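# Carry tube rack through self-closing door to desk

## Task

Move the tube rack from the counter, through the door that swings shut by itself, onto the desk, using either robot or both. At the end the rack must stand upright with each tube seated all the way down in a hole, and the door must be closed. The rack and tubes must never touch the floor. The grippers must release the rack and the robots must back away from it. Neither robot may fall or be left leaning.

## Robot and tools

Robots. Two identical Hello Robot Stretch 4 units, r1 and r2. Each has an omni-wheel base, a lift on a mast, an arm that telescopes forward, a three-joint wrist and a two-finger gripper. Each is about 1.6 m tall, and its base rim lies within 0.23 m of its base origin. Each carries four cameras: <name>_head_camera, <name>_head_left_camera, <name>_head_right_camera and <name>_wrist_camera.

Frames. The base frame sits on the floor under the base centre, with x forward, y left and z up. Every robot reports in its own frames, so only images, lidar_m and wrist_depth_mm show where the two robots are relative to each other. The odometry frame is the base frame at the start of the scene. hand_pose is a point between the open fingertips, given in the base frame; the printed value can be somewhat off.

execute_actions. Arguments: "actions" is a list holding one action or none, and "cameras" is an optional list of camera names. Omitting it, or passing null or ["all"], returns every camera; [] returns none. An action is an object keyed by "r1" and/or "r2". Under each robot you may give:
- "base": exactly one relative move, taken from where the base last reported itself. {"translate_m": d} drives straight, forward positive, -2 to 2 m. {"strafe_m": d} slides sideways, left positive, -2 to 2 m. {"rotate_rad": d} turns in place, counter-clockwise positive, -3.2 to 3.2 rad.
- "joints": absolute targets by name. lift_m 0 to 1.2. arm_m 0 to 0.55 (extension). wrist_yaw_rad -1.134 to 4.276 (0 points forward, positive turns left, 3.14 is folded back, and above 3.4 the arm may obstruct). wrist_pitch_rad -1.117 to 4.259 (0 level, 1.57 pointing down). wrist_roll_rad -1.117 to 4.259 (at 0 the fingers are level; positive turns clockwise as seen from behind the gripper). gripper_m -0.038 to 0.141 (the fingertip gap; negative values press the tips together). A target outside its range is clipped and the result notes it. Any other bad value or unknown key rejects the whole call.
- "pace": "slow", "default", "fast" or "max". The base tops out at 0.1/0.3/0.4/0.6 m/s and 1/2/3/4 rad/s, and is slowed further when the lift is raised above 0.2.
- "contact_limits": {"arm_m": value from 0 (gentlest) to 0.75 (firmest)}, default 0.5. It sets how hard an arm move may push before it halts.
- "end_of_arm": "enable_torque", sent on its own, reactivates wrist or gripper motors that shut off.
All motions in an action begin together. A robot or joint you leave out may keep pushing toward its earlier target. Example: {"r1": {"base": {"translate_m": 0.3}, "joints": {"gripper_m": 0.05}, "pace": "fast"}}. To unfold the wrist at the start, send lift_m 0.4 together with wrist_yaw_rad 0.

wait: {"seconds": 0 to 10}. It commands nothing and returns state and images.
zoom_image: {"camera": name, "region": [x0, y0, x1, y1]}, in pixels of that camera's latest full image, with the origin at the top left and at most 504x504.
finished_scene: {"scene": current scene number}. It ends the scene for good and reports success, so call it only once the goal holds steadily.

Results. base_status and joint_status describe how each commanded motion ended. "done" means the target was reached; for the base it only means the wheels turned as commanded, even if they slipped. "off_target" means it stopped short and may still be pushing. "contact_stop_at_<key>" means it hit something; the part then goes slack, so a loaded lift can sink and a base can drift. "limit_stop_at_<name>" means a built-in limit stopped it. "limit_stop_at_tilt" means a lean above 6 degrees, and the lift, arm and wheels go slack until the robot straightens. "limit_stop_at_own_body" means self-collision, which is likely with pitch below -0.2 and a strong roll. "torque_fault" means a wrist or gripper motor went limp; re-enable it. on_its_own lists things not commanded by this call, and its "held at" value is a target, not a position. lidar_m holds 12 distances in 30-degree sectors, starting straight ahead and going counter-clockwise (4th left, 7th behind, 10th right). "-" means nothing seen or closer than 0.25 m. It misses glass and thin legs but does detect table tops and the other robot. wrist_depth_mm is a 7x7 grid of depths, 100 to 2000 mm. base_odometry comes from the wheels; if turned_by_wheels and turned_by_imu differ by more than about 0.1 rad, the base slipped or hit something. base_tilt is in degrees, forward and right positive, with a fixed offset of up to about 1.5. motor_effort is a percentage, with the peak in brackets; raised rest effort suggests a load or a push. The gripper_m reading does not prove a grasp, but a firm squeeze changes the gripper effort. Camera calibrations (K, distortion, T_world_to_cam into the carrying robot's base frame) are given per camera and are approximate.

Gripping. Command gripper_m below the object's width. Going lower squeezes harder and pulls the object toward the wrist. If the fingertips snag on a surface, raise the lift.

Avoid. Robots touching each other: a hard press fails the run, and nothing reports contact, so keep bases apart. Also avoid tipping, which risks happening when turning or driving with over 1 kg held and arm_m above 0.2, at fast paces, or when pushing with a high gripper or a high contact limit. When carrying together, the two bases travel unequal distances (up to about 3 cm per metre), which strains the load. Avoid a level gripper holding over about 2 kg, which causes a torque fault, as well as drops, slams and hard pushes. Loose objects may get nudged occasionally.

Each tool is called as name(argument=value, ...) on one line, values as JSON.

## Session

execute_actions(actions=[])

Scene clock: 0.00 s.
r1.base_odometry: x=+0.000 y=+0.000 heading=+0.000 (m, m, rad; r1's odometry frame)
r1.turned_by_wheels: +0.000 (rad since the last result)
r1.turned_by_imu: +0.000 (rad since the last result)
r1.base_tilt: forward=+0.8 right=+0.2 (deg)
r1.lidar_m: 1.29 1.50 0.94 1.22 1.18 1.23 1.28 1.21 1.11 0.81 0.76 0.82
r1.base_status: not commanded
r1.joint_positions: lift_m=+0.182 arm_m=+0.002 wrist_yaw_rad=+3.122 wrist_pitch_rad=+0.002 wrist_roll_rad=+0.011 gripper_m=+0.057
r1.joint_status: not commanded
r1.motor_effort: lift_m=+21 arm_m=+0 wrist_yaw_rad=+0 wrist_pitch_rad=-7 wrist_roll_rad=-1 gripper_m=-2 wheel_0=+1 wheel_1=+0 wheel_2=+0 (%)
r1.hand_pose: x=-0.1141 y=+0.0930 z=+0.3595 quat_wxyz=(+0.010, -0.001, +0.006, +1.000) (m; r1's base frame)
r1.wrist_depth_mm: - 141 1430 1661 1808 1336 1138 / - 125 1397 1618 1708 1336 1098 / 106 140 215 1661 1661 1255 1060 / 138 171 1464 1708 1576 1229 1025 / 1138 1281 1464 1708 1576 1229 1042 / 1042 1042 1098 1366 1397 1160 1008 / 778 798 521 960 1025 1098 976
r2.base_odometry: x=+0.000 y=+0.000 heading=+0.000 (m, m, rad; r2's odometry frame)
r2.turned_by_wheels: +0.000 (rad since the last result)
r2.turned_by_imu: +0.000 (rad since the last result)
r2.base_tilt: forward=-0.1 right=-0.3 (deg)
r2.lidar_m: 0.84 0.85 1.03 0.94 0.91 1.15 1.73 1.75 2.13 2.15 1.51 0.95
r2.base_status: not commanded
r2.joint_positions: lift_m=+0.254 arm_m=+0.001 wrist_yaw_rad=+3.192 wrist_pitch_rad=-0.012 wrist_roll_rad=-0.019 gripper_m=+0.057
r2.joint_status: not commanded
r2.motor_effort: lift_m=+19 arm_m=-2 wrist_yaw_rad=-1 wrist_pitch_rad=-6 wrist_roll_rad=-1 gripper_m=-3 wheel_0=+1 wheel_1=+0 wheel_2=+0 (%)
r2.hand_pose: x=-0.1202 y=+0.0727 z=+0.4357 quat_wxyz=(-0.025, +0.006, -0.009, +1.000) (m; r2's base frame)
r2.wrist_depth_mm: - 133 253 1808 1863 1366 991 / - 108 135 1808 1863 1308 1008 / - 116 136 1808 1921 1336 1025 / 137 137 282 1863 1921 1366 1025 / 219 1756 1756 1921 1808 1366 1025 / 223 1336 196 1255 201 1229 1025 / 221 917 1008 - 991 917 917
pictures: r1_head_camera, r1_head_left_camera, r1_head_right_camera, r1_wrist_camera, r2_head_camera, r2_head_left_camera, r2_head_right_camera, r2_wrist_camera
camera_calibration (this result's frames):
r1_wrist_camera: T_world_to_cam=[[0.0475486, 0.994131, 0.097175, -0.141844], [-0.0227198, 0.0983363, -0.994894, 0.408714], [-0.998611, 0.045098, 0.0272622, 0.0978357], [0, 0, 0, 1]] pos_world=[0.11373, 0.096408, 0.417744]
r2_wrist_camera: T_world_to_cam=[[0.0205895, 0.999781, 0.00365419, -0.0848229], [0.049202, 0.00263729, -0.998785, 0.480533], [-0.998577, 0.0207442, -0.0491369, 0.133317], [0, 0, 0, 1]] pos_world=[0.11123, 0.0807714, 0.48681]
Images, in order (width x height): r1_head_camera 420x560, r1_head_left_camera 420x672, r1_head_right_camera 420x672, r1_wrist_camera 616x392, r2_head_camera 420x560, r2_head_left_camera 420x672, r2_head_right_camera 420x672, r2_wrist_camera 616x392.

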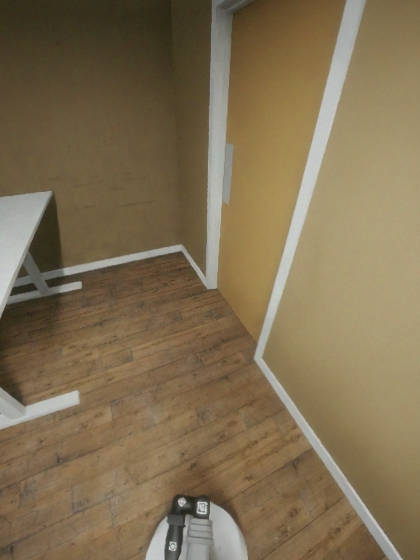

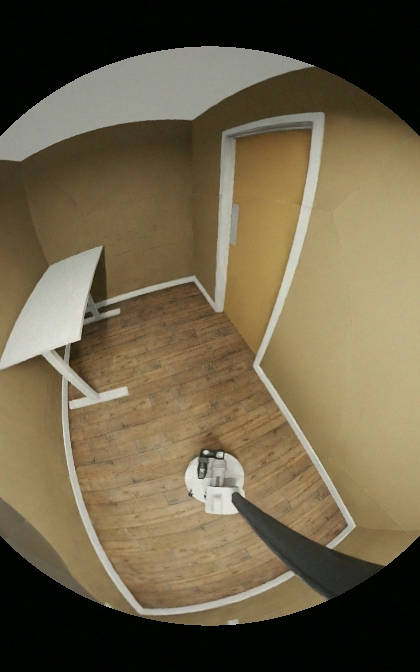

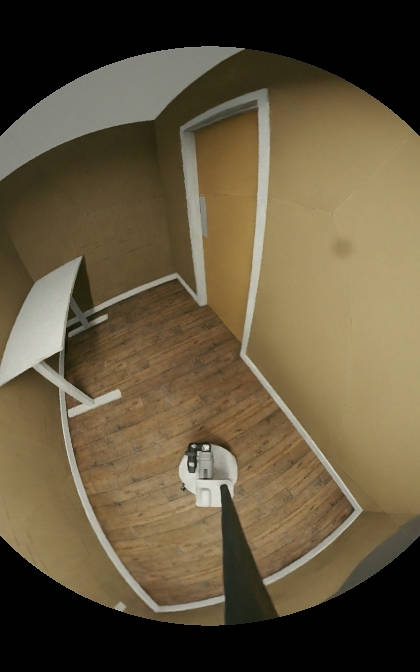

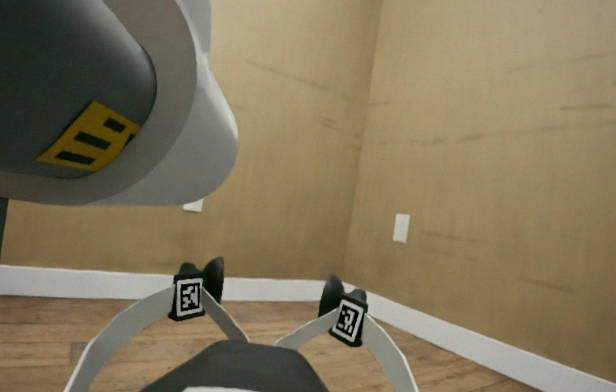

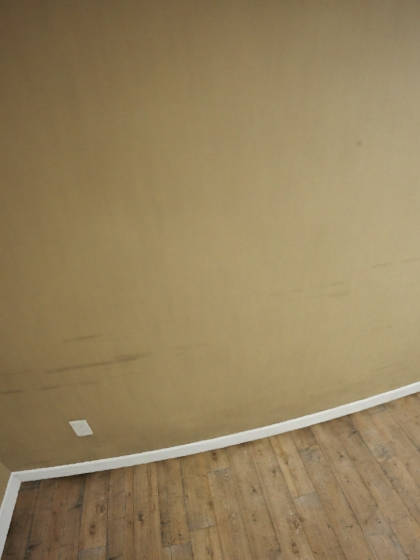

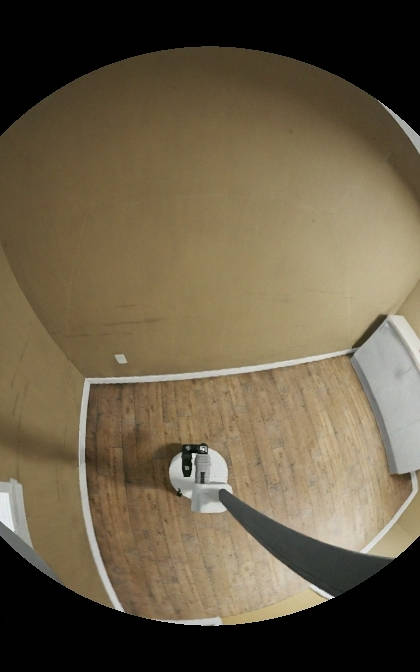

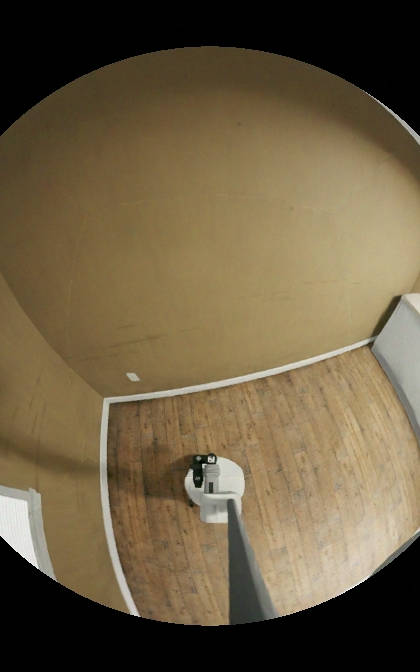

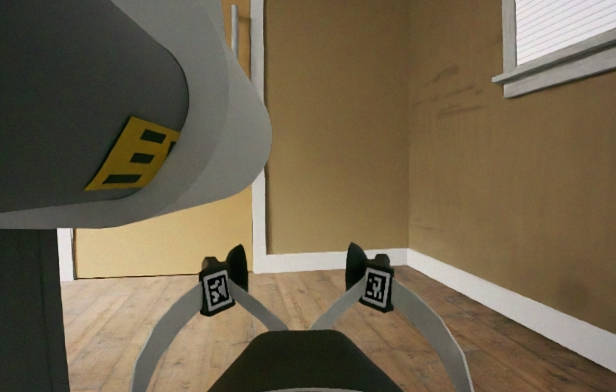

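execute_actions(actions=[{"r1":{"base":{"rotate_rad":0.47},"pace":"fast"},"r2":{"base":{"rotate_rad":-1.37},"joints":{"lift_m":0.5,"wrist_yaw_rad":0,"gripper_m":0.141},"pace":"fast"}}], cameras=["r2_head_camera"])

execute_actions(actions=[{"r1":{"base":{"translate_m":1.33},"pace":"max"},"r2":{"base":{"translate_m":1.3},"joints":{"lift_m":0.85,"wrist_pitch_rad":0.2,"wrist_roll_rad":0},"pace":"max"}}], cameras=["r1_head_right_camera","r2_head_camera","r2_wrist_camera"])

Scene clock: 8.93 s.
r1.base_odometry: x=+0.000 y=+0.000 heading=+0.469 (m, m, rad; r1's odometry frame)
r1.turned_by_wheels: +0.469 (rad since the last result)
r1.turned_by_imu: +0.467 (rad since the last result)
r1.base_tilt: forward=+0.5 right=+0.1 (deg)
r1.lidar_m: 1.94 0.92 1.17 1.18 1.24 1.31 1.23 1.18 0.84 0.77 0.79 1.03
r1.base_status: done
r1.joint_positions: lift_m=+0.182 arm_m=+0.002 wrist_yaw_rad=+3.122 wrist_pitch_rad=+0.002 wrist_roll_rad=+0.011 gripper_m=+0.057
r1.joint_status: not commanded
r1.motor_effort: lift_m=+21(21) arm_m=+0(0) wrist_yaw_rad=+1(1) wrist_pitch_rad=-7(7) wrist_roll_rad=-3(2) gripper_m=-4(3) wheel_0=-3(8) wheel_1=-1(10) wheel_2=-2(11) (%)
r1.hand_pose: x=-0.1141 y=+0.0930 z=+0.3595 quat_wxyz=(+0.010, -0.001, +0.006, +1.000) (m; r1's base frame)
r1.wrist_depth_mm: - 141 1366 1397 1430 1464 1537 / - 125 1336 1397 1430 1499 1499 / 106 140 215 1397 1430 1464 1464 / 138 171 1336 1397 1430 1464 1366 / 1255 1308 1336 1366 1464 1430 1336 / 1042 1025 1098 1366 1397 1464 1281 / 768 788 521 960 1025 1205 1229
r2.base_odometry: x=+0.000 y=+0.000 heading=-1.370 (m, m, rad; r2's odometry frame)
r2.turned_by_wheels: -1.370 (rad since the last result)
r2.turned_by_imu: -1.348 (rad since the last result)
r2.base_tilt: forward=-0.1 right=-0.3 (deg)
r2.lidar_m: 2.13 1.19 0.87 0.83 0.90 0.99 0.92 1.00 1.43 1.68 1.82 2.21
r2.base_status: done
r2.joint_positions: lift_m=+0.500 arm_m=+0.001 wrist_yaw_rad=+0.000 wrist_pitch_rad=-0.012 wrist_roll_rad=-0.019 gripper_m=+0.141
r2.joint_status: all done
r2.motor_effort: lift_m=+23(22) arm_m=-2(2) wrist_yaw_rad=-1(6) wrist_pitch_rad=-6(7) wrist_roll_rad=-1(1) gripper_m=+0(3) wheel_0=+2(7) wheel_1=+2(10) wheel_2=+0(8) (%)
r2.hand_pose: x=+0.4609 y=-0.0873 z=+0.6813 quat_wxyz=(+1.000, -0.010, -0.006, +0.000) (m; r2's base frame)
r2.wrist_depth_mm: 1336 - - - - - - / 1336 - - - - - - / 1308 1921 - - - - - / 1336 1863 1863 1921 1863 - - / 1336 1756 1921 1863 1863 - - / 1336 1708 1708 1808 1661 1808 1808 / 1255 1397 1464 - 1464 1366 1336
pictures: r2_head_camera
Images, in order (width x height): r2_head_camera 420x560.

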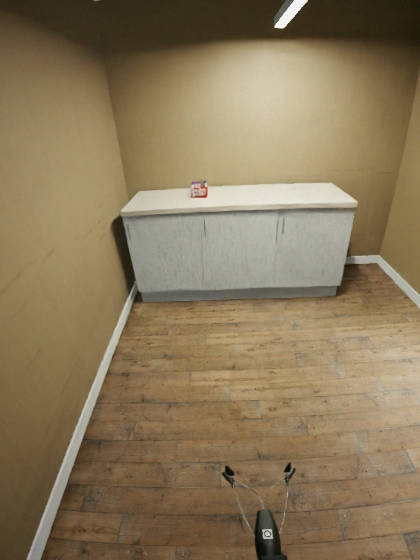

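Scene clock: 13.03 s.
r1.base_odometry: x=+1.186 y=+0.602 heading=+0.469 (m, m, rad; r1's odometry frame)
r1.turned_by_wheels: +0.000 (rad since the last result)
r1.turned_by_imu: -0.006 (rad since the last result)
r1.base_tilt: forward=+0.7 right=+0.1 (deg)
r1.lidar_m: 1.16 0.67 0.48 0.44 0.43 0.65 2.55 1.05 0.85 0.78 0.78 1.01
r1.base_status: done
r1.joint_positions: lift_m=+0.182 arm_m=+0.002 wrist_yaw_rad=+3.122 wrist_pitch_rad=+0.002 wrist_roll_rad=+0.011 gripper_m=+0.057
r1.joint_status: not commanded
r1.motor_effort: lift_m=+21(21) arm_m=+0(0) wrist_yaw_rad=+2(2) wrist_pitch_rad=-7(7) wrist_roll_rad=-1(1) gripper_m=-2(3) wheel_0=+1(10) wheel_1=-1(8) wheel_2=+0(17) (%)
r1.hand_pose: x=-0.1141 y=+0.0930 z=+0.3595 quat_wxyz=(+0.010, -0.001, +0.006, +1.000) (m; r1's base frame)
r1.wrist_depth_mm: - 142 - - - - 1576 / - 125 - - - - 1537 / 106 139 216 - - - 1464 / 138 171 - - - 1983 1430 / 1464 - - - - 1921 1366 / 1042 1025 1098 1336 1756 1661 1336 / 768 809 530 960 1008 1182 1229
r2.base_odometry: x=+0.260 y=-1.274 heading=-1.369 (m, m, rad; r2's odometry frame)
r2.turned_by_wheels: +0.000 (rad since the last result)
r2.turned_by_imu: -0.005 (rad since the last result)
r2.base_tilt: forward=-0.1 right=-0.3 (deg)
r2.lidar_m: 0.83 0.88 0.85 0.81 0.86 1.24 2.25 2.37 1.83 1.75 1.18 0.87
r2.base_status: done
r2.joint_positions: lift_m=+0.850 arm_m=+0.001 wrist_yaw_rad=+0.000 wrist_pitch_rad=+0.202 wrist_roll_rad=-0.001 gripper_m=+0.141
r2.joint_status: all done
r2.motor_effort: lift_m=+21(23) arm_m=-1(2) wrist_yaw_rad=+1(1) wrist_pitch_rad=-5(6) wrist_roll_rad=+1(1) gripper_m=+1(1) wheel_0=+1(6) wheel_1=+2(13) wheel_2=+0(13) (%)
r2.hand_pose: x=+0.4550 y=-0.0874 z=+0.9701 quat_wxyz=(+0.995, +0.000, +0.101, +0.000) (m; r2's base frame)
r2.wrist_depth_mm: 1118 1118 1138 1160 1138 1160 1182 / 1160 1138 1182 1182 1205 1205 1229 / 1182 1205 891 1205 1205 1229 1255 / 654 661 661 661 661 647 661 / 676 676 683 683 683 683 691 / 699 699 707 707 715 715 723 / 741 741 741 - 750 759 750
pictures: r1_head_right_camera, r2_head_camera, r2_wrist_camera
camera_calibration (this result's frames):
r2_wrist_camera: T_world_to_cam=[[-0.0724317, -0.997373, 0.000528998, -0.0677453], [-0.260458, 0.0184031, -0.96531, 1.09625], [0.962764, -0.0700568, -0.261107, 0.0425161], [0, 0, 0, 1]] pos_world=[0.239687, -0.0847633, 1.06936]
Images, in order (width x height): r1_head_right_camera 420x672, r2_head_camera 420x560, r2_wrist_camera 616x392.

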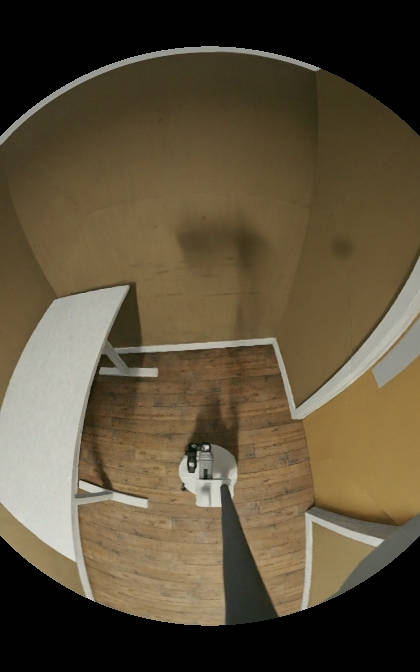

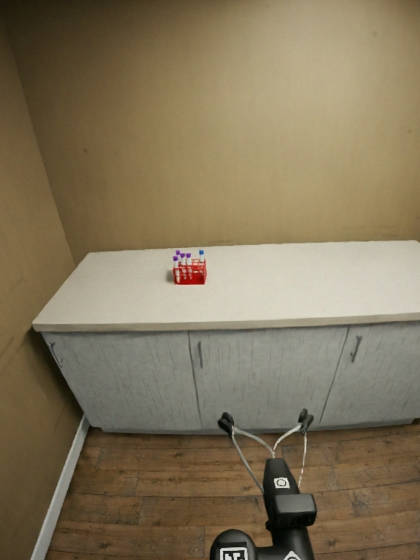

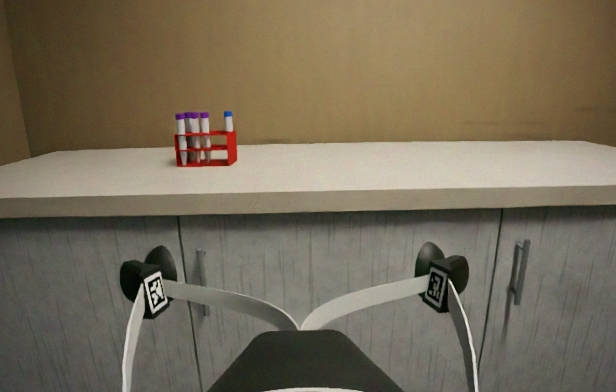

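execute_actions(actions=[{"r1":{"base":{"strafe_m":-0.52},"pace":"fast"},"r2":{"base":{"strafe_m":0.2},"joints":{"arm_m":0.3},"pace":"fast"}}], cameras=[])

execute_actions(actions=[{"r1":{"base":{"strafe_m":-0.12},"pace":"slow"},"r2":{"base":{"translate_m":0.2}}}], cameras=["r1_head_right_camera","r2_head_camera","r2_wrist_camera"])

Scene clock: 20.23 s.
r1.base_odometry: x=+1.421 y=+0.138 heading=+0.470 (m, m, rad; r1's odometry frame)
r1.turned_by_wheels: +0.000 (rad since the last result)
r1.turned_by_imu: +0.001 (rad since the last result)
r1.base_tilt: forward=+0.7 right=+0.1 (deg)
r1.lidar_m: 0.76 1.20 1.00 0.97 1.04 2.45 1.08 0.44 0.30 0.28 0.28 0.38
r1.base_status: done
r1.joint_positions: lift_m=+0.182 arm_m=+0.002 wrist_yaw_rad=+3.122 wrist_pitch_rad=+0.002 wrist_roll_rad=+0.011 gripper_m=+0.057
r1.joint_status: not commanded
r1.motor_effort: lift_m=+21(21) arm_m=+0(0) wrist_yaw_rad=+2(1) wrist_pitch_rad=-7(7) wrist_roll_rad=-2(2) gripper_m=-2(2) wheel_0=+0(13) wheel_1=+3(11) wheel_2=+0(0) (%)
r1.hand_pose: x=-0.1141 y=+0.0930 z=+0.3595 quat_wxyz=(+0.010, -0.001, +0.006, +1.000) (m; r1's base frame)
r1.wrist_depth_mm: - 141 1661 - - - - / - 125 1756 - - - - / 106 140 216 - - - - / 138 171 - - - - - / 580 960 - - - - - / 580 768 1078 1366 1756 - 1808 / 585 798 525 976 1025 1182 1366
r2.base_odometry: x=+0.456 y=-1.234 heading=-1.369 (m, m, rad; r2's odometry frame)
r2.turned_by_wheels: +0.000 (rad since the last result)
r2.turned_by_imu: -0.001 (rad since the last result)
r2.base_tilt: forward=-0.1 right=-0.2 (deg)
r2.lidar_m: 0.84 0.88 0.63 0.61 0.67 0.92 2.23 2.36 2.05 1.96 1.21 0.88
r2.base_status: done
r2.joint_positions: lift_m=+0.850 arm_m=+0.299 wrist_yaw_rad=+0.000 wrist_pitch_rad=+0.202 wrist_roll_rad=-0.001 gripper_m=+0.141
r2.joint_status: all done
r2.motor_effort: lift_m=+21(21) arm_m=+5(5) wrist_yaw_rad=+0(2) wrist_pitch_rad=-5(6) wrist_roll_rad=+1(1) gripper_m=+2(2) wheel_0=+1(9) wheel_1=+0(14) wheel_2=+0(1) (%)
r2.hand_pose: x=+0.7527 y=-0.0874 z=+0.9701 quat_wxyz=(+0.995, +0.000, +0.101, +0.000) (m; r2's base frame)
r2.wrist_depth_mm: 854 854 866 878 891 891 904 / 878 891 904 904 917 931 917 / 917 917 931 866 946 946 976 / 615 609 597 569 574 564 559 / 389 389 389 382 379 375 368 / 387 359 387 357 392 389 397 / 404 404 404 - 407 410 413
pictures: none
No camera images: the call's "cameras" was empty. Leave "cameras" out to get every camera's image.

Scene clock: 22.60 s.
r1.base_odometry: x=+1.476 y=+0.031 heading=+0.470 (m, m, rad; r1's odometry frame)
r1.turned_by_wheels: +0.000 (rad since the last result)
r1.turned_by_imu: +0.000 (rad since the last result)
r1.base_tilt: forward=+0.8 right=+0.2 (deg)
r1.lidar_m: 0.37 1.20 1.13 1.09 1.15 2.61 0.50 0.29 0.25 - 0.25 0.26
r1.base_status: done
r1.joint_positions: lift_m=+0.182 arm_m=+0.002 wrist_yaw_rad=+3.122 wrist_pitch_rad=+0.002 wrist_roll_rad=+0.011 gripper_m=+0.057
r1.joint_status: not commanded
r1.motor_effort: lift_m=+21(21) arm_m=+0(1) wrist_yaw_rad=+1(0) wrist_pitch_rad=-7(6) wrist_roll_rad=-2(2) gripper_m=-4(3) wheel_0=+7(8) wheel_1=-2(5) wheel_2=+0(1) (%)
r1.hand_pose: x=-0.1141 y=+0.0930 z=+0.3595 quat_wxyz=(+0.010, -0.001, +0.006, +1.000) (m; r1's base frame)
r1.wrist_depth_mm: - 141 1042 - - - - / - 125 1138 - - - - / 106 140 216 - - - - / 138 171 1708 - - - - / 504 585 1983 - - - - / 521 574 1098 1366 1808 - 1983 / 539 627 525 976 1025 1205 1366
r2.base_odometry: x=+0.496 y=-1.430 heading=-1.369 (m, m, rad; r2's odometry frame)
r2.turned_by_wheels: +0.000 (rad since the last result)
r2.turned_by_imu: -0.001 (rad since the last result)
r2.base_tilt: forward=-0.1 right=-0.2 (deg)
r2.lidar_m: 0.64 0.68 0.63 0.61 0.65 0.91 2.44 2.58 2.06 1.97 0.93 0.66
r2.base_status: done
r2.joint_positions: lift_m=+0.850 arm_m=+0.299 wrist_yaw_rad=+0.000 wrist_pitch_rad=+0.202 wrist_roll_rad=-0.001 gripper_m=+0.141
r2.joint_status: not commanded
r2.motor_effort: lift_m=+21(21) arm_m=+4(5) wrist_yaw_rad=+0(1) wrist_pitch_rad=-7(4) wrist_roll_rad=+0(1) gripper_m=+2(0) wheel_0=+2(9) wheel_1=+2(6) wheel_2=+1(8) (%)
r2.hand_pose: x=+0.7528 y=-0.0874 z=+0.9701 quat_wxyz=(+0.995, +0.000, +0.101, +0.000) (m; r2's base frame)
r2.wrist_depth_mm: 683 683 699 699 707 707 707 / 715 715 723 723 732 732 741 / 741 741 741 741 768 768 768 / 615 615 492 404 580 569 564 / 392 392 387 384 379 375 368 / 283 257 258 268 255 264 273 / 228 224 234 - 232 220 220
pictures: r1_head_right_camera, r2_head_camera, r2_wrist_camera
camera_calibration (this result's frames):
r2_wrist_camera: T_world_to_cam=[[-0.0723036, -0.997383, 0.000507147, -0.0462178], [-0.260402, 0.0183866, -0.965325, 1.17379], [0.962789, -0.0699286, -0.26105, -0.244201], [0, 0, 0, 1]] pos_world=[0.537429, -0.0847553, 1.06936]
Images, in order (width x height): r1_head_right_camera 420x672, r2_head_camera 420x560, r2_wrist_camera 616x392.

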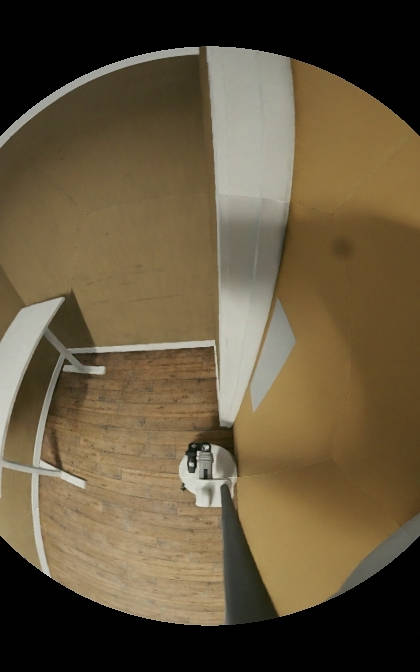

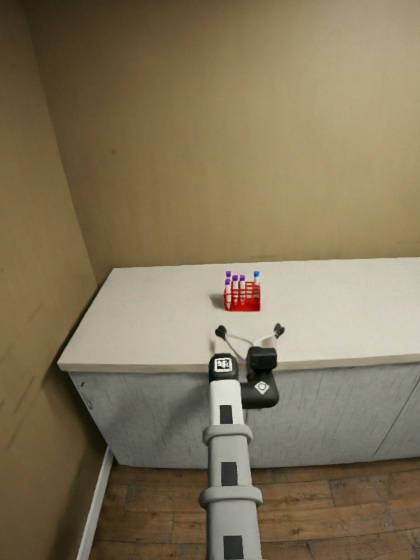

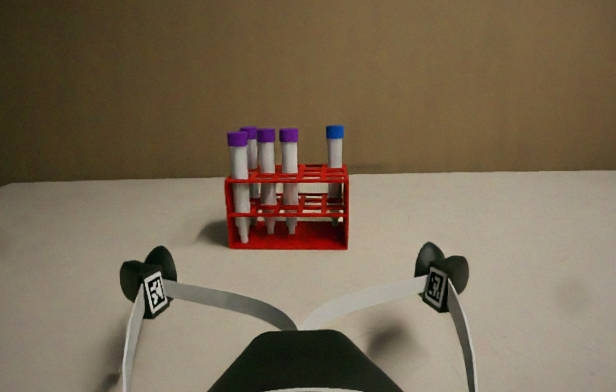

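execute_actions(actions=[{"r1":{"base":{"strafe_m":-0.25}},"r2":{"base":{"rotate_rad":-0.16},"joints":{"lift_m":0.838}}}], cameras=[])

execute_actions(actions=[{"r1":{"base":{"strafe_m":-0.4}},"r2":{"base":{"strafe_m":0.15},"joints":{"arm_m":0.36}}}], cameras=["r1_head_right_camera","r2_head_camera","r2_wrist_camera"])

Scene clock: 29.13 s.
r1.base_odometry: x=+1.589 y=-0.192 heading=+0.470 (m, m, rad; r1's odometry frame)
r1.turned_by_wheels: +0.000 (rad since the last result)
r1.turned_by_imu: +0.000 (rad since the last result)
r1.base_tilt: forward=+0.7 right=+0.0 (deg)
r1.lidar_m: 0.33 0.36 1.40 1.34 1.43 2.71 0.30 0.25 - 0.25 0.27 1.22
r1.base_status: done
r1.joint_positions: lift_m=+0.182 arm_m=+0.002 wrist_yaw_rad=+3.122 wrist_pitch_rad=+0.002 wrist_roll_rad=+0.011 gripper_m=+0.057
r1.joint_status: not commanded
r1.motor_effort: lift_m=+21(21) arm_m=+0(1) wrist_yaw_rad=+2(0) wrist_pitch_rad=-7(7) wrist_roll_rad=-2(3) gripper_m=-1(4) wheel_0=+3(15) wheel_1=-2(15) wheel_2=+1(1) (%)
r1.hand_pose: x=-0.1141 y=+0.0930 z=+0.3595 quat_wxyz=(+0.010, -0.001, +0.006, +1.000) (m; r1's base frame)
r1.wrist_depth_mm: - 142 496 627 - - - / - 125 500 615 - - - / 106 140 216 - - - - / 138 171 544 - - - - / 330 413 554 - - - - / 338 377 521 609 1756 - - / 340 424 319 946 1008 1229 1366
r2.base_odometry: x=+0.496 y=-1.430 heading=-1.529 (m, m, rad; r2's odometry frame)
r2.turned_by_wheels: -0.160 (rad since the last result)
r2.turned_by_imu: -0.159 (rad since the last result)
r2.base_tilt: forward=-0.1 right=-0.2 (deg)
r2.lidar_m: 0.64 0.66 0.69 0.61 0.61 0.80 1.66 2.50 2.02 1.96 1.11 0.72
r2.base_status: done
r2.joint_positions: lift_m=+0.838 arm_m=+0.299 wrist_yaw_rad=+0.000 wrist_pitch_rad=+0.202 wrist_roll_rad=-0.001 gripper_m=+0.141
r2.joint_status: all done
r2.motor_effort: lift_m=+13(20) arm_m=+4(5) wrist_yaw_rad=+2(1) wrist_pitch_rad=-5(5) wrist_roll_rad=+1(1) gripper_m=+1(1) wheel_0=+0(7) wheel_1=+2(6) wheel_2=+0(6) (%)
r2.hand_pose: x=+0.7527 y=-0.0875 z=+0.9587 quat_wxyz=(+0.995, +0.000, +0.101, +0.000) (m; r2's base frame)
r2.wrist_depth_mm: 640 661 699 723 759 798 842 / 668 691 723 759 798 831 866 / 691 402 741 788 820 854 891 / 569 379 500 549 535 530 525 / 362 362 359 355 353 345 342 / 264 239 240 250 237 245 254 / 211 208 219 - 215 204 206
pictures: none
No camera images: the call's "cameras" was empty. Leave "cameras" out to get every camera's image.

Scene clock: 31.80 s.
r1.base_odometry: x=+1.770 y=-0.548 heading=+0.470 (m, m, rad; r1's odometry frame)
r1.turned_by_wheels: +0.000 (rad since the last result)
r1.turned_by_imu: +0.000 (rad since the last result)
r1.base_tilt: forward=+0.6 right=+0.0 (deg)
r1.lidar_m: 1.18 0.56 0.53 1.74 0.68 0.27 0.25 - 0.25 0.28 1.84 1.27
r1.base_status: done
r1.joint_positions: lift_m=+0.182 arm_m=+0.002 wrist_yaw_rad=+3.122 wrist_pitch_rad=+0.002 wrist_roll_rad=+0.011 gripper_m=+0.057
r1.joint_status: not commanded
r1.motor_effort: lift_m=+21(21) arm_m=-1(0) wrist_yaw_rad=+1(1) wrist_pitch_rad=-7(7) wrist_roll_rad=-2(2) gripper_m=-3(5) wheel_0=+3(14) wheel_1=-2(14) wheel_2=+0(1) (%)
r1.hand_pose: x=-0.1141 y=+0.0930 z=+0.3595 quat_wxyz=(+0.010, -0.001, +0.006, +1.000) (m; r1's base frame)
r1.wrist_depth_mm: - 141 357 410 484 591 - / - 125 359 413 488 603 - / 106 140 215 421 496 634 - / 138 171 370 424 500 627 - / 293 325 370 424 504 634 - / 293 310 362 407 508 634 - / 294 329 244 439 492 634 1336
r2.base_odometry: x=+0.646 y=-1.423 heading=-1.529 (m, m, rad; r2's odometry frame)
r2.turned_by_wheels: +0.000 (rad since the last result)
r2.turned_by_imu: +0.000 (rad since the last result)
r2.base_tilt: forward=-0.2 right=-0.3 (deg)
r2.lidar_m: 0.62 0.65 0.51 0.47 0.48 0.60 1.28 2.51 1.74 2.07 1.05 0.70
r2.base_status: done
r2.joint_positions: lift_m=+0.838 arm_m=+0.359 wrist_yaw_rad=+0.000 wrist_pitch_rad=+0.202 wrist_roll_rad=-0.001 gripper_m=+0.141
r2.joint_status: all done
r2.motor_effort: lift_m=+13(13) arm_m=+5(5) wrist_yaw_rad=+0(3) wrist_pitch_rad=-4(5) wrist_roll_rad=+1(0) gripper_m=+2(1) wheel_0=-2(6) wheel_1=+1(10) wheel_2=+1(0) (%)
r2.hand_pose: x=+0.8127 y=-0.0874 z=+0.9587 quat_wxyz=(+0.995, +0.000, +0.101, +0.000) (m; r2's base frame)
r2.wrist_depth_mm: 574 603 627 654 683 723 750 / 597 621 647 676 715 759 778 / 621 647 661 683 741 778 820 / 574 559 368 355 539 530 521 / 362 362 338 349 340 345 342 / 264 238 239 249 236 245 254 / 211 208 218 - 214 203 204
pictures: r1_head_right_camera, r2_head_camera, r2_wrist_camera
camera_calibration (this result's frames):
r2_wrist_camera: T_world_to_cam=[[-0.0724836, -0.997369, 0.000507566, -0.0417822], [-0.260403, 0.0184335, -0.965324, 1.17843], [0.962775, -0.0701023, -0.261055, -0.304878], [0, 0, 0, 1]] pos_world=[0.597367, -0.0847675, 1.058]
Images, in order (width x height): r1_head_right_camera 420x672, r2_head_camera 420x560, r2_wrist_camera 616x392.

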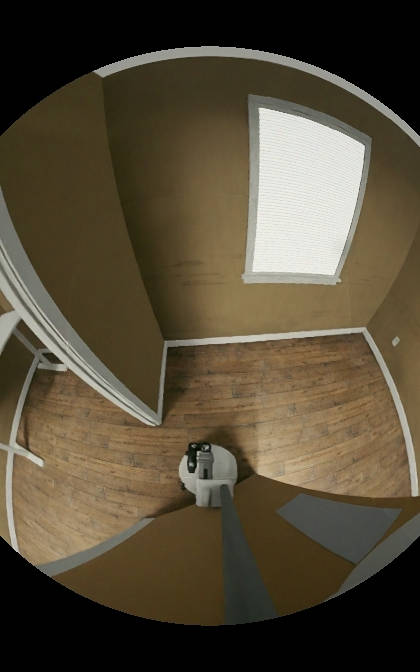

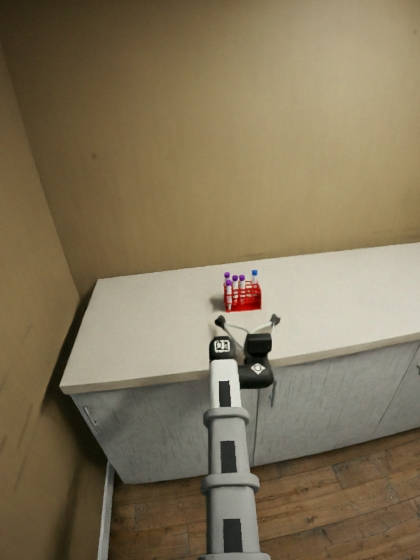

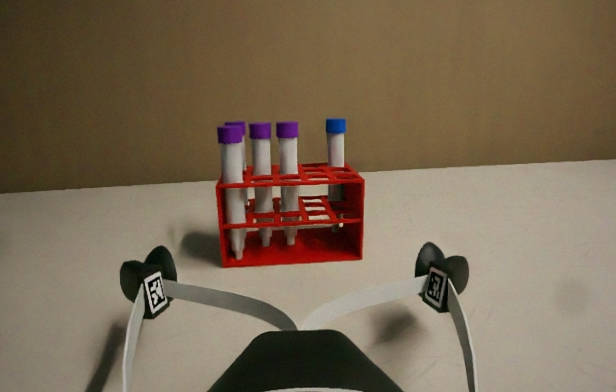

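execute_actions(actions=[{"r1":{"base":{"translate_m":-0.42}},"r2":{"base":{"strafe_m":0.003},"joints":{"arm_m":0.44},"pace":"slow"}}], cameras=["r1_head_right_camera","r2_wrist_camera"])

Scene clock: 37.10 s.
r1.base_odometry: x=+1.436 y=-0.717 heading=+0.507 (m, m, rad; r1's odometry frame)
r1.turned_by_wheels: +0.036 (rad since the last result)
r1.turned_by_imu: +0.017 (rad since the last result)
r1.base_tilt: forward=+0.8 right=+0.1 (deg)
r1.lidar_m: 1.50 0.80 1.83 1.76 0.25 0.25 - 0.25 0.35 2.16 2.21 1.55
r1.base_status: translate_m contact_stop (by the wheels' count: -0.374 of -0.420)
r1.joint_positions: lift_m=+0.182 arm_m=+0.002 wrist_yaw_rad=+3.122 wrist_pitch_rad=+0.002 wrist_roll_rad=+0.011 gripper_m=+0.057
r1.joint_status: not commanded
r1.on_its_own: the wheels are slack since a contact_stop
r1.motor_effort: lift_m=+21(22) arm_m=+0(0) wrist_yaw_rad=+0(7) wrist_pitch_rad=-7(9) wrist_roll_rad=-2(1) gripper_m=-4(3) wheel_0=+0(32) wheel_1=+0(29) wheel_2=+0(36) (%)
r1.hand_pose: x=-0.1142 y=+0.0929 z=+0.3595 quat_wxyz=(+0.010, -0.001, +0.006, +1.000) (m; r1's base frame)
r1.wrist_depth_mm: - 141 325 322 310 303 297 / - 125 324 319 310 301 293 / 106 139 215 315 307 298 291 / 137 171 319 312 306 297 290 / 340 329 317 310 301 294 287 / 336 324 312 307 297 293 285 / 332 322 223 303 296 289 283
r2.base_odometry: x=+0.649 y=-1.423 heading=-1.529 (m, m, rad; r2's odometry frame)
r2.turned_by_wheels: +0.000 (rad since the last result)
r2.turned_by_imu: -0.001 (rad since the last result)
r2.base_tilt: forward=-0.1 right=-0.3 (deg)
r2.lidar_m: 0.62 0.63 0.53 0.46 0.49 0.59 1.24 2.50 1.39 1.46 1.05 0.67
r2.base_status: done
r2.joint_positions: lift_m=+0.838 arm_m=+0.439 wrist_yaw_rad=+0.000 wrist_pitch_rad=+0.202 wrist_roll_rad=-0.001 gripper_m=+0.141
r2.joint_status: all done
r2.motor_effort: lift_m=+13(13) arm_m=+5(5) wrist_yaw_rad=-1(2) wrist_pitch_rad=-6(5) wrist_roll_rad=+0(1) gripper_m=+2(1) wheel_0=-3(7) wheel_1=+3(5) wheel_2=+0(0) (%)
r2.hand_pose: x=+0.8927 y=-0.0874 z=+0.9587 quat_wxyz=(+0.995, +0.000, +0.101, +0.000) (m; r2's base frame)
r2.wrist_depth_mm: 512 535 559 580 609 634 668 / 530 554 574 603 627 661 691 / 544 569 580 621 647 699 732 / 554 580 265 297 484 530 521 / 362 362 264 281 296 347 342 / 263 239 239 249 236 245 254 / 211 208 218 - 215 204 204
pictures: r1_head_right_camera, r2_wrist_camera
camera_calibration (this result's frames):
r2_wrist_camera: T_world_to_cam=[[-0.0724894, -0.997369, 0.000507684, -0.0359818], [-0.260403, 0.0184349, -0.965324, 1.19925], [0.962775, -0.0701079, -0.261055, -0.381877], [0, 0, 0, 1]] pos_world=[0.677343, -0.0847679, 1.058]
Images, in order (width x height): r1_head_right_camera 420x672, r2_wrist_camera 616x392.

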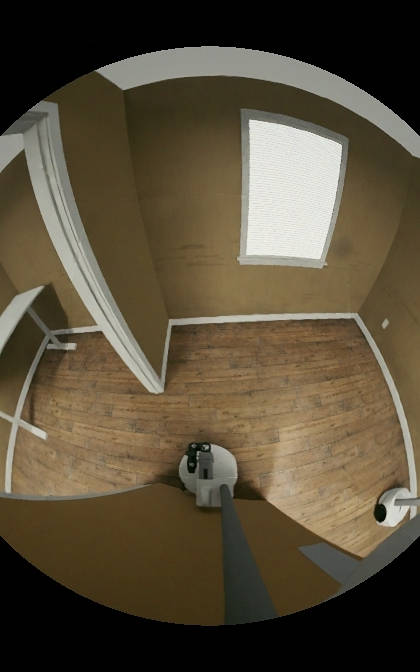

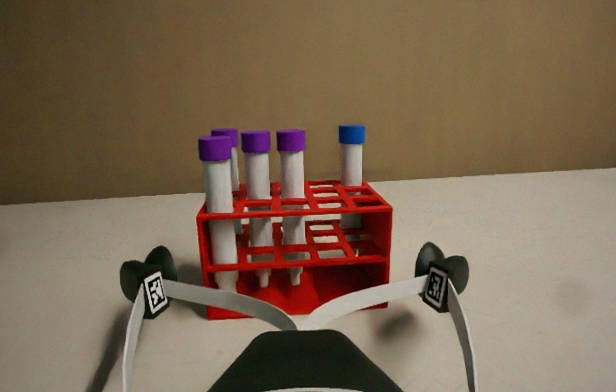

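execute_actions(actions=[{"r1":{"base":{"strafe_m":-0.33}},"r2":{"joints":{"arm_m":0.497},"pace":"slow"}}], cameras=["r2_wrist_camera"])

execute_actions(actions=[{"r2":{"joints":{"gripper_m":0.06}}}], cameras=["r2_wrist_camera"])

execute_actions(actions=[{"r2":{"joints":{"lift_m":0.88},"pace":"slow"}}], cameras=["r2_wrist_camera","r1_head_right_camera","r1_wrist_camera","r2_head_right_camera"])

Scene clock: 43.00 s.
r1.base_odometry: x=+1.596 y=-1.005 heading=+0.507 (m, m, rad; r1's odometry frame)
r1.turned_by_wheels: +0.000 (rad since the last result)
r1.turned_by_imu: +0.000 (rad since the last result)
r1.base_tilt: forward=+0.7 right=+0.3 (deg)
r1.lidar_m: 1.50 1.09 1.01 0.60 0.25 0.25 1.53 0.26 1.43 1.84 1.89 1.56
r1.base_status: done
r1.joint_positions: lift_m=+0.182 arm_m=+0.002 wrist_yaw_rad=+3.122 wrist_pitch_rad=+0.002 wrist_roll_rad=+0.011 gripper_m=+0.057
r1.joint_status: not commanded
r1.motor_effort: lift_m=+21(21) arm_m=+0(0) wrist_yaw_rad=+1(0) wrist_pitch_rad=-7(7) wrist_roll_rad=-1(1) gripper_m=-3(3) wheel_0=+1(10) wheel_1=+1(10) wheel_2=+1(1) (%)
r1.hand_pose: x=-0.1142 y=+0.0929 z=+0.3595 quat_wxyz=(+0.010, -0.001, +0.006, +1.000) (m; r1's base frame)
r1.wrist_depth_mm: - 141 329 327 325 324 322 / - 125 325 325 324 322 320 / 106 139 215 325 320 319 317 / 138 171 322 322 317 317 314 / 325 322 320 317 317 315 315 / 324 320 317 317 314 314 310 / 319 319 227 315 314 310 309
r2.base_odometry: x=+0.649 y=-1.423 heading=-1.529 (m, m, rad; r2's odometry frame)
r2.turned_by_wheels: +0.000 (rad since the last result)
r2.turned_by_imu: -0.001 (rad since the last result)
r2.base_tilt: forward=-0.1 right=-0.3 (deg)
r2.lidar_m: 0.62 0.65 0.50 0.45 0.47 0.59 1.28 2.50 1.42 1.81 1.06 0.69
r2.base_status: not commanded
r2.joint_positions: lift_m=+0.838 arm_m=+0.496 wrist_yaw_rad=+0.000 wrist_pitch_rad=+0.202 wrist_roll_rad=-0.001 gripper_m=+0.141
r2.joint_status: all done
r2.motor_effort: lift_m=+13(13) arm_m=+5(5) wrist_yaw_rad=+1(0) wrist_pitch_rad=-5(4) wrist_roll_rad=+0(1) gripper_m=+2(1) wheel_0=-3(3) wheel_1=+3(4) wheel_2=+0(0) (%)
r2.hand_pose: x=+0.9497 y=-0.0874 z=+0.9587 quat_wxyz=(+0.995, +0.000, +0.101, +0.000) (m; r2's base frame)
r2.wrist_depth_mm: 469 488 504 525 549 580 609 / 484 500 525 554 574 603 627 / 500 517 525 569 597 634 661 / 508 535 218 245 484 530 525 / 362 362 199 229 227 345 342 / 264 239 207 205 228 244 254 / 211 208 207 - 211 204 204
pictures: r2_wrist_camera
camera_calibration (this result's frames):
r2_wrist_camera: T_world_to_cam=[[-0.0724895, -0.997369, 0.000507533, -0.0318506], [-0.260403, 0.0184351, -0.965324, 1.21409], [0.962775, -0.070108, -0.261055, -0.436742], [0, 0, 0, 1]] pos_world=[0.734329, -0.0847679, 1.058]
Images, in order (width x height): r2_wrist_camera 616x392.

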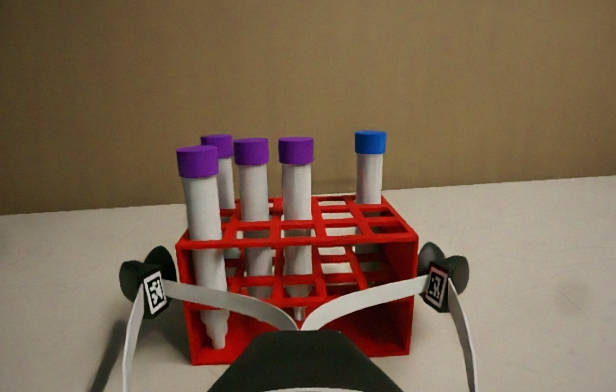

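Scene clock: 44.83 s.
r1.base_odometry: x=+1.596 y=-1.005 heading=+0.507 (m, m, rad; r1's odometry frame)
r1.turned_by_wheels: +0.000 (rad since the last result)
r1.turned_by_imu: +0.000 (rad since the last result)
r1.base_tilt: forward=+0.7 right=+0.0 (deg)
r1.lidar_m: 1.48 1.06 0.99 0.60 0.27 0.25 1.54 0.25 1.45 1.83 1.89 1.58
r1.base_status: not commanded
r1.joint_positions: lift_m=+0.182 arm_m=+0.002 wrist_yaw_rad=+3.122 wrist_pitch_rad=+0.002 wrist_roll_rad=+0.011 gripper_m=+0.057
r1.joint_status: not commanded
r1.motor_effort: lift_m=+21(21) arm_m=+0(0) wrist_yaw_rad=+1(1) wrist_pitch_rad=-7(8) wrist_roll_rad=-1(2) gripper_m=-5(3) wheel_0=+2(2) wheel_1=+1(1) wheel_2=+1(0) (%)
r1.hand_pose: x=-0.1142 y=+0.0929 z=+0.3595 quat_wxyz=(+0.010, -0.001, +0.006, +1.000) (m; r1's base frame)
r1.wrist_depth_mm: - 141 325 325 324 324 322 / - 125 327 327 322 322 319 / 106 140 215 322 322 319 319 / 138 171 324 320 319 317 317 / 325 324 320 319 319 315 312 / 322 320 319 319 315 312 312 / 320 319 227 315 312 310 309
r2.base_odometry: x=+0.649 y=-1.423 heading=-1.529 (m, m, rad; r2's odometry frame)
r2.turned_by_wheels: +0.000 (rad since the last result)
r2.turned_by_imu: +0.000 (rad since the last result)
r2.base_tilt: forward=-0.1 right=-0.3 (deg)
r2.lidar_m: 0.63 0.64 0.50 0.46 0.49 0.60 1.24 2.51 1.42 1.84 1.04 0.66
r2.base_status: not commanded
r2.joint_positions: lift_m=+0.838 arm_m=+0.496 wrist_yaw_rad=+0.000 wrist_pitch_rad=+0.203 wrist_roll_rad=-0.001 gripper_m=+0.061
r2.joint_status: all done
r2.motor_effort: lift_m=+13(13) arm_m=+5(5) wrist_yaw_rad=+2(1) wrist_pitch_rad=-9(9) wrist_roll_rad=+1(0) gripper_m=-27(27) wheel_0=-3(3) wheel_1=+3(4) wheel_2=+0(0) (%)
r2.hand_pose: x=+0.9496 y=-0.0874 z=+0.9585 quat_wxyz=(+0.995, +0.000, +0.101, +0.000) (m; r2's base frame)
r2.wrist_depth_mm: 466 484 508 530 554 580 609 / 480 500 525 549 580 609 634 / 500 521 221 564 597 627 654 / 512 525 198 228 439 521 517 / 359 357 192 213 219 343 340 / 262 178 191 207 195 185 253 / 204 211 190 - 200 202 203
pictures: r2_wrist_camera
camera_calibration (this result's frames):
r2_wrist_camera: T_world_to_cam=[[-0.0724886, -0.997369, 0.000581542, -0.0319252], [-0.261385, 0.0184347, -0.965058, 1.21448], [0.962509, -0.0701077, -0.262034, -0.435586], [0, 0, 0, 1]] pos_world=[0.73439, -0.0847678, 1.05793]
Images, in order (width x height): r2_wrist_camera 616x392.

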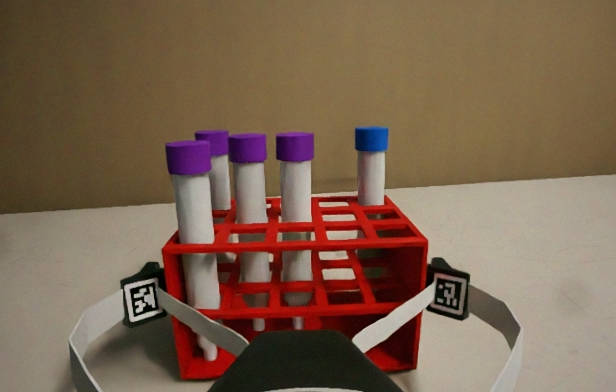

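Scene clock: 46.03 s.
r1.base_odometry: x=+1.596 y=-1.005 heading=+0.507 (m, m, rad; r1's odometry frame)
r1.turned_by_wheels: +0.000 (rad since the last result)
r1.turned_by_imu: +0.000 (rad since the last result)
r1.base_tilt: forward=+0.7 right=+0.2 (deg)
r1.lidar_m: 1.48 1.07 1.00 0.59 0.25 0.25 1.50 0.25 1.41 1.84 1.92 1.56
r1.base_status: not commanded
r1.joint_positions: lift_m=+0.182 arm_m=+0.002 wrist_yaw_rad=+3.122 wrist_pitch_rad=+0.002 wrist_roll_rad=+0.011 gripper_m=+0.057
r1.joint_status: not commanded
r1.motor_effort: lift_m=+21(21) arm_m=+0(0) wrist_yaw_rad=-1(0) wrist_pitch_rad=-7(7) wrist_roll_rad=-1(1) gripper_m=-6(4) wheel_0=+2(2) wheel_1=+1(1) wheel_2=+0(0) (%)
r1.hand_pose: x=-0.1142 y=+0.0929 z=+0.3595 quat_wxyz=(+0.010, -0.001, +0.006, +1.000) (m; r1's base frame)
r1.wrist_depth_mm: - 141 329 327 325 324 320 / - 125 327 325 324 320 320 / 106 139 215 324 322 320 317 / 137 170 322 322 320 317 317 / 325 320 322 319 317 315 315 / 322 320 319 319 315 315 310 / 322 319 226 315 312 312 309
r2.base_odometry: x=+0.649 y=-1.423 heading=-1.529 (m, m, rad; r2's odometry frame)
r2.turned_by_wheels: +0.000 (rad since the last result)
r2.turned_by_imu: +0.000 (rad since the last result)
r2.base_tilt: forward=-0.2 right=-0.3 (deg)
r2.lidar_m: 0.61 0.65 0.53 0.45 0.47 0.58 1.27 2.49 1.42 1.81 1.02 0.66
r2.base_status: not commanded
r2.joint_positions: lift_m=+0.880 arm_m=+0.496 wrist_yaw_rad=+0.000 wrist_pitch_rad=+0.203 wrist_roll_rad=-0.001 gripper_m=+0.061
r2.joint_status: all done
r2.motor_effort: lift_m=+24(22) arm_m=+5(5) wrist_yaw_rad=-1(0) wrist_pitch_rad=-7(8) wrist_roll_rad=+0(1) gripper_m=-24(26) wheel_0=-3(3) wheel_1=+3(4) wheel_2=+0(0) (%)
r2.hand_pose: x=+0.9496 y=-0.0874 z=+0.9995 quat_wxyz=(+0.995, +0.000, +0.101, +0.000) (m; r2's base frame)
r2.wrist_depth_mm: 462 488 504 525 554 580 603 / 480 500 525 544 574 603 634 / 500 521 219 564 603 627 668 / 517 539 197 229 559 654 676 / 455 455 193 213 220 439 433 / 332 177 191 207 195 185 319 / 260 270 190 - 215 257 258
pictures: r1_head_right_camera, r1_wrist_camera, r2_head_right_camera, r2_wrist_camera
camera_calibration (this result's frames):
r1_wrist_camera: T_world_to_cam=[[0.0474726, 0.994134, 0.0971758, -0.141824], [-0.0226941, 0.0983338, -0.994895, 0.408706], [-0.998615, 0.0450249, 0.0272291, 0.0977043], [0, 0, 0, 1]] pos_world=[0.113577, 0.0964038, 0.417741]
r2_wrist_camera: T_world_to_cam=[[-0.0724885, -0.997369, 0.000591663, -0.0319597], [-0.26152, 0.0184347, -0.965022, 1.25422], [0.962472, -0.0701077, -0.262168, -0.424647], [0, 0, 0, 1]] pos_world=[0.734398, -0.0847678, 1.09904]
Images, in order (width x height): r1_head_right_camera 420x672, r1_wrist_camera 616x392, r2_head_right_camera 420x672, r2_wrist_camera 616x392.

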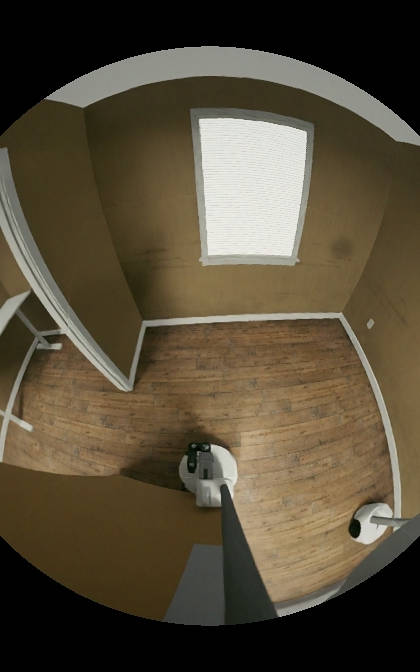

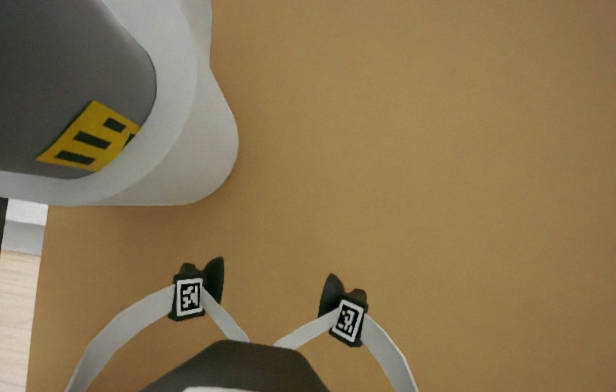

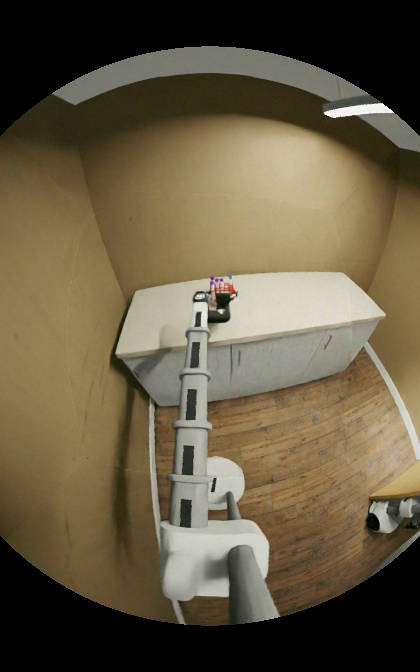

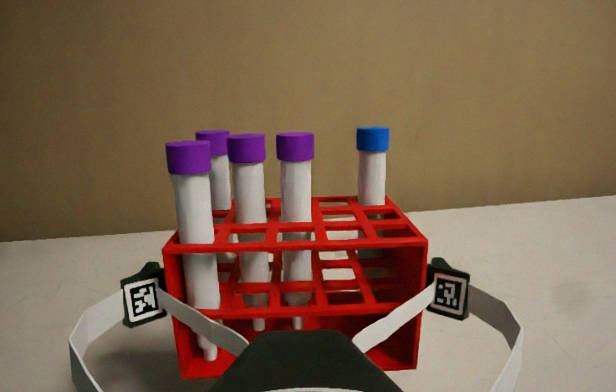

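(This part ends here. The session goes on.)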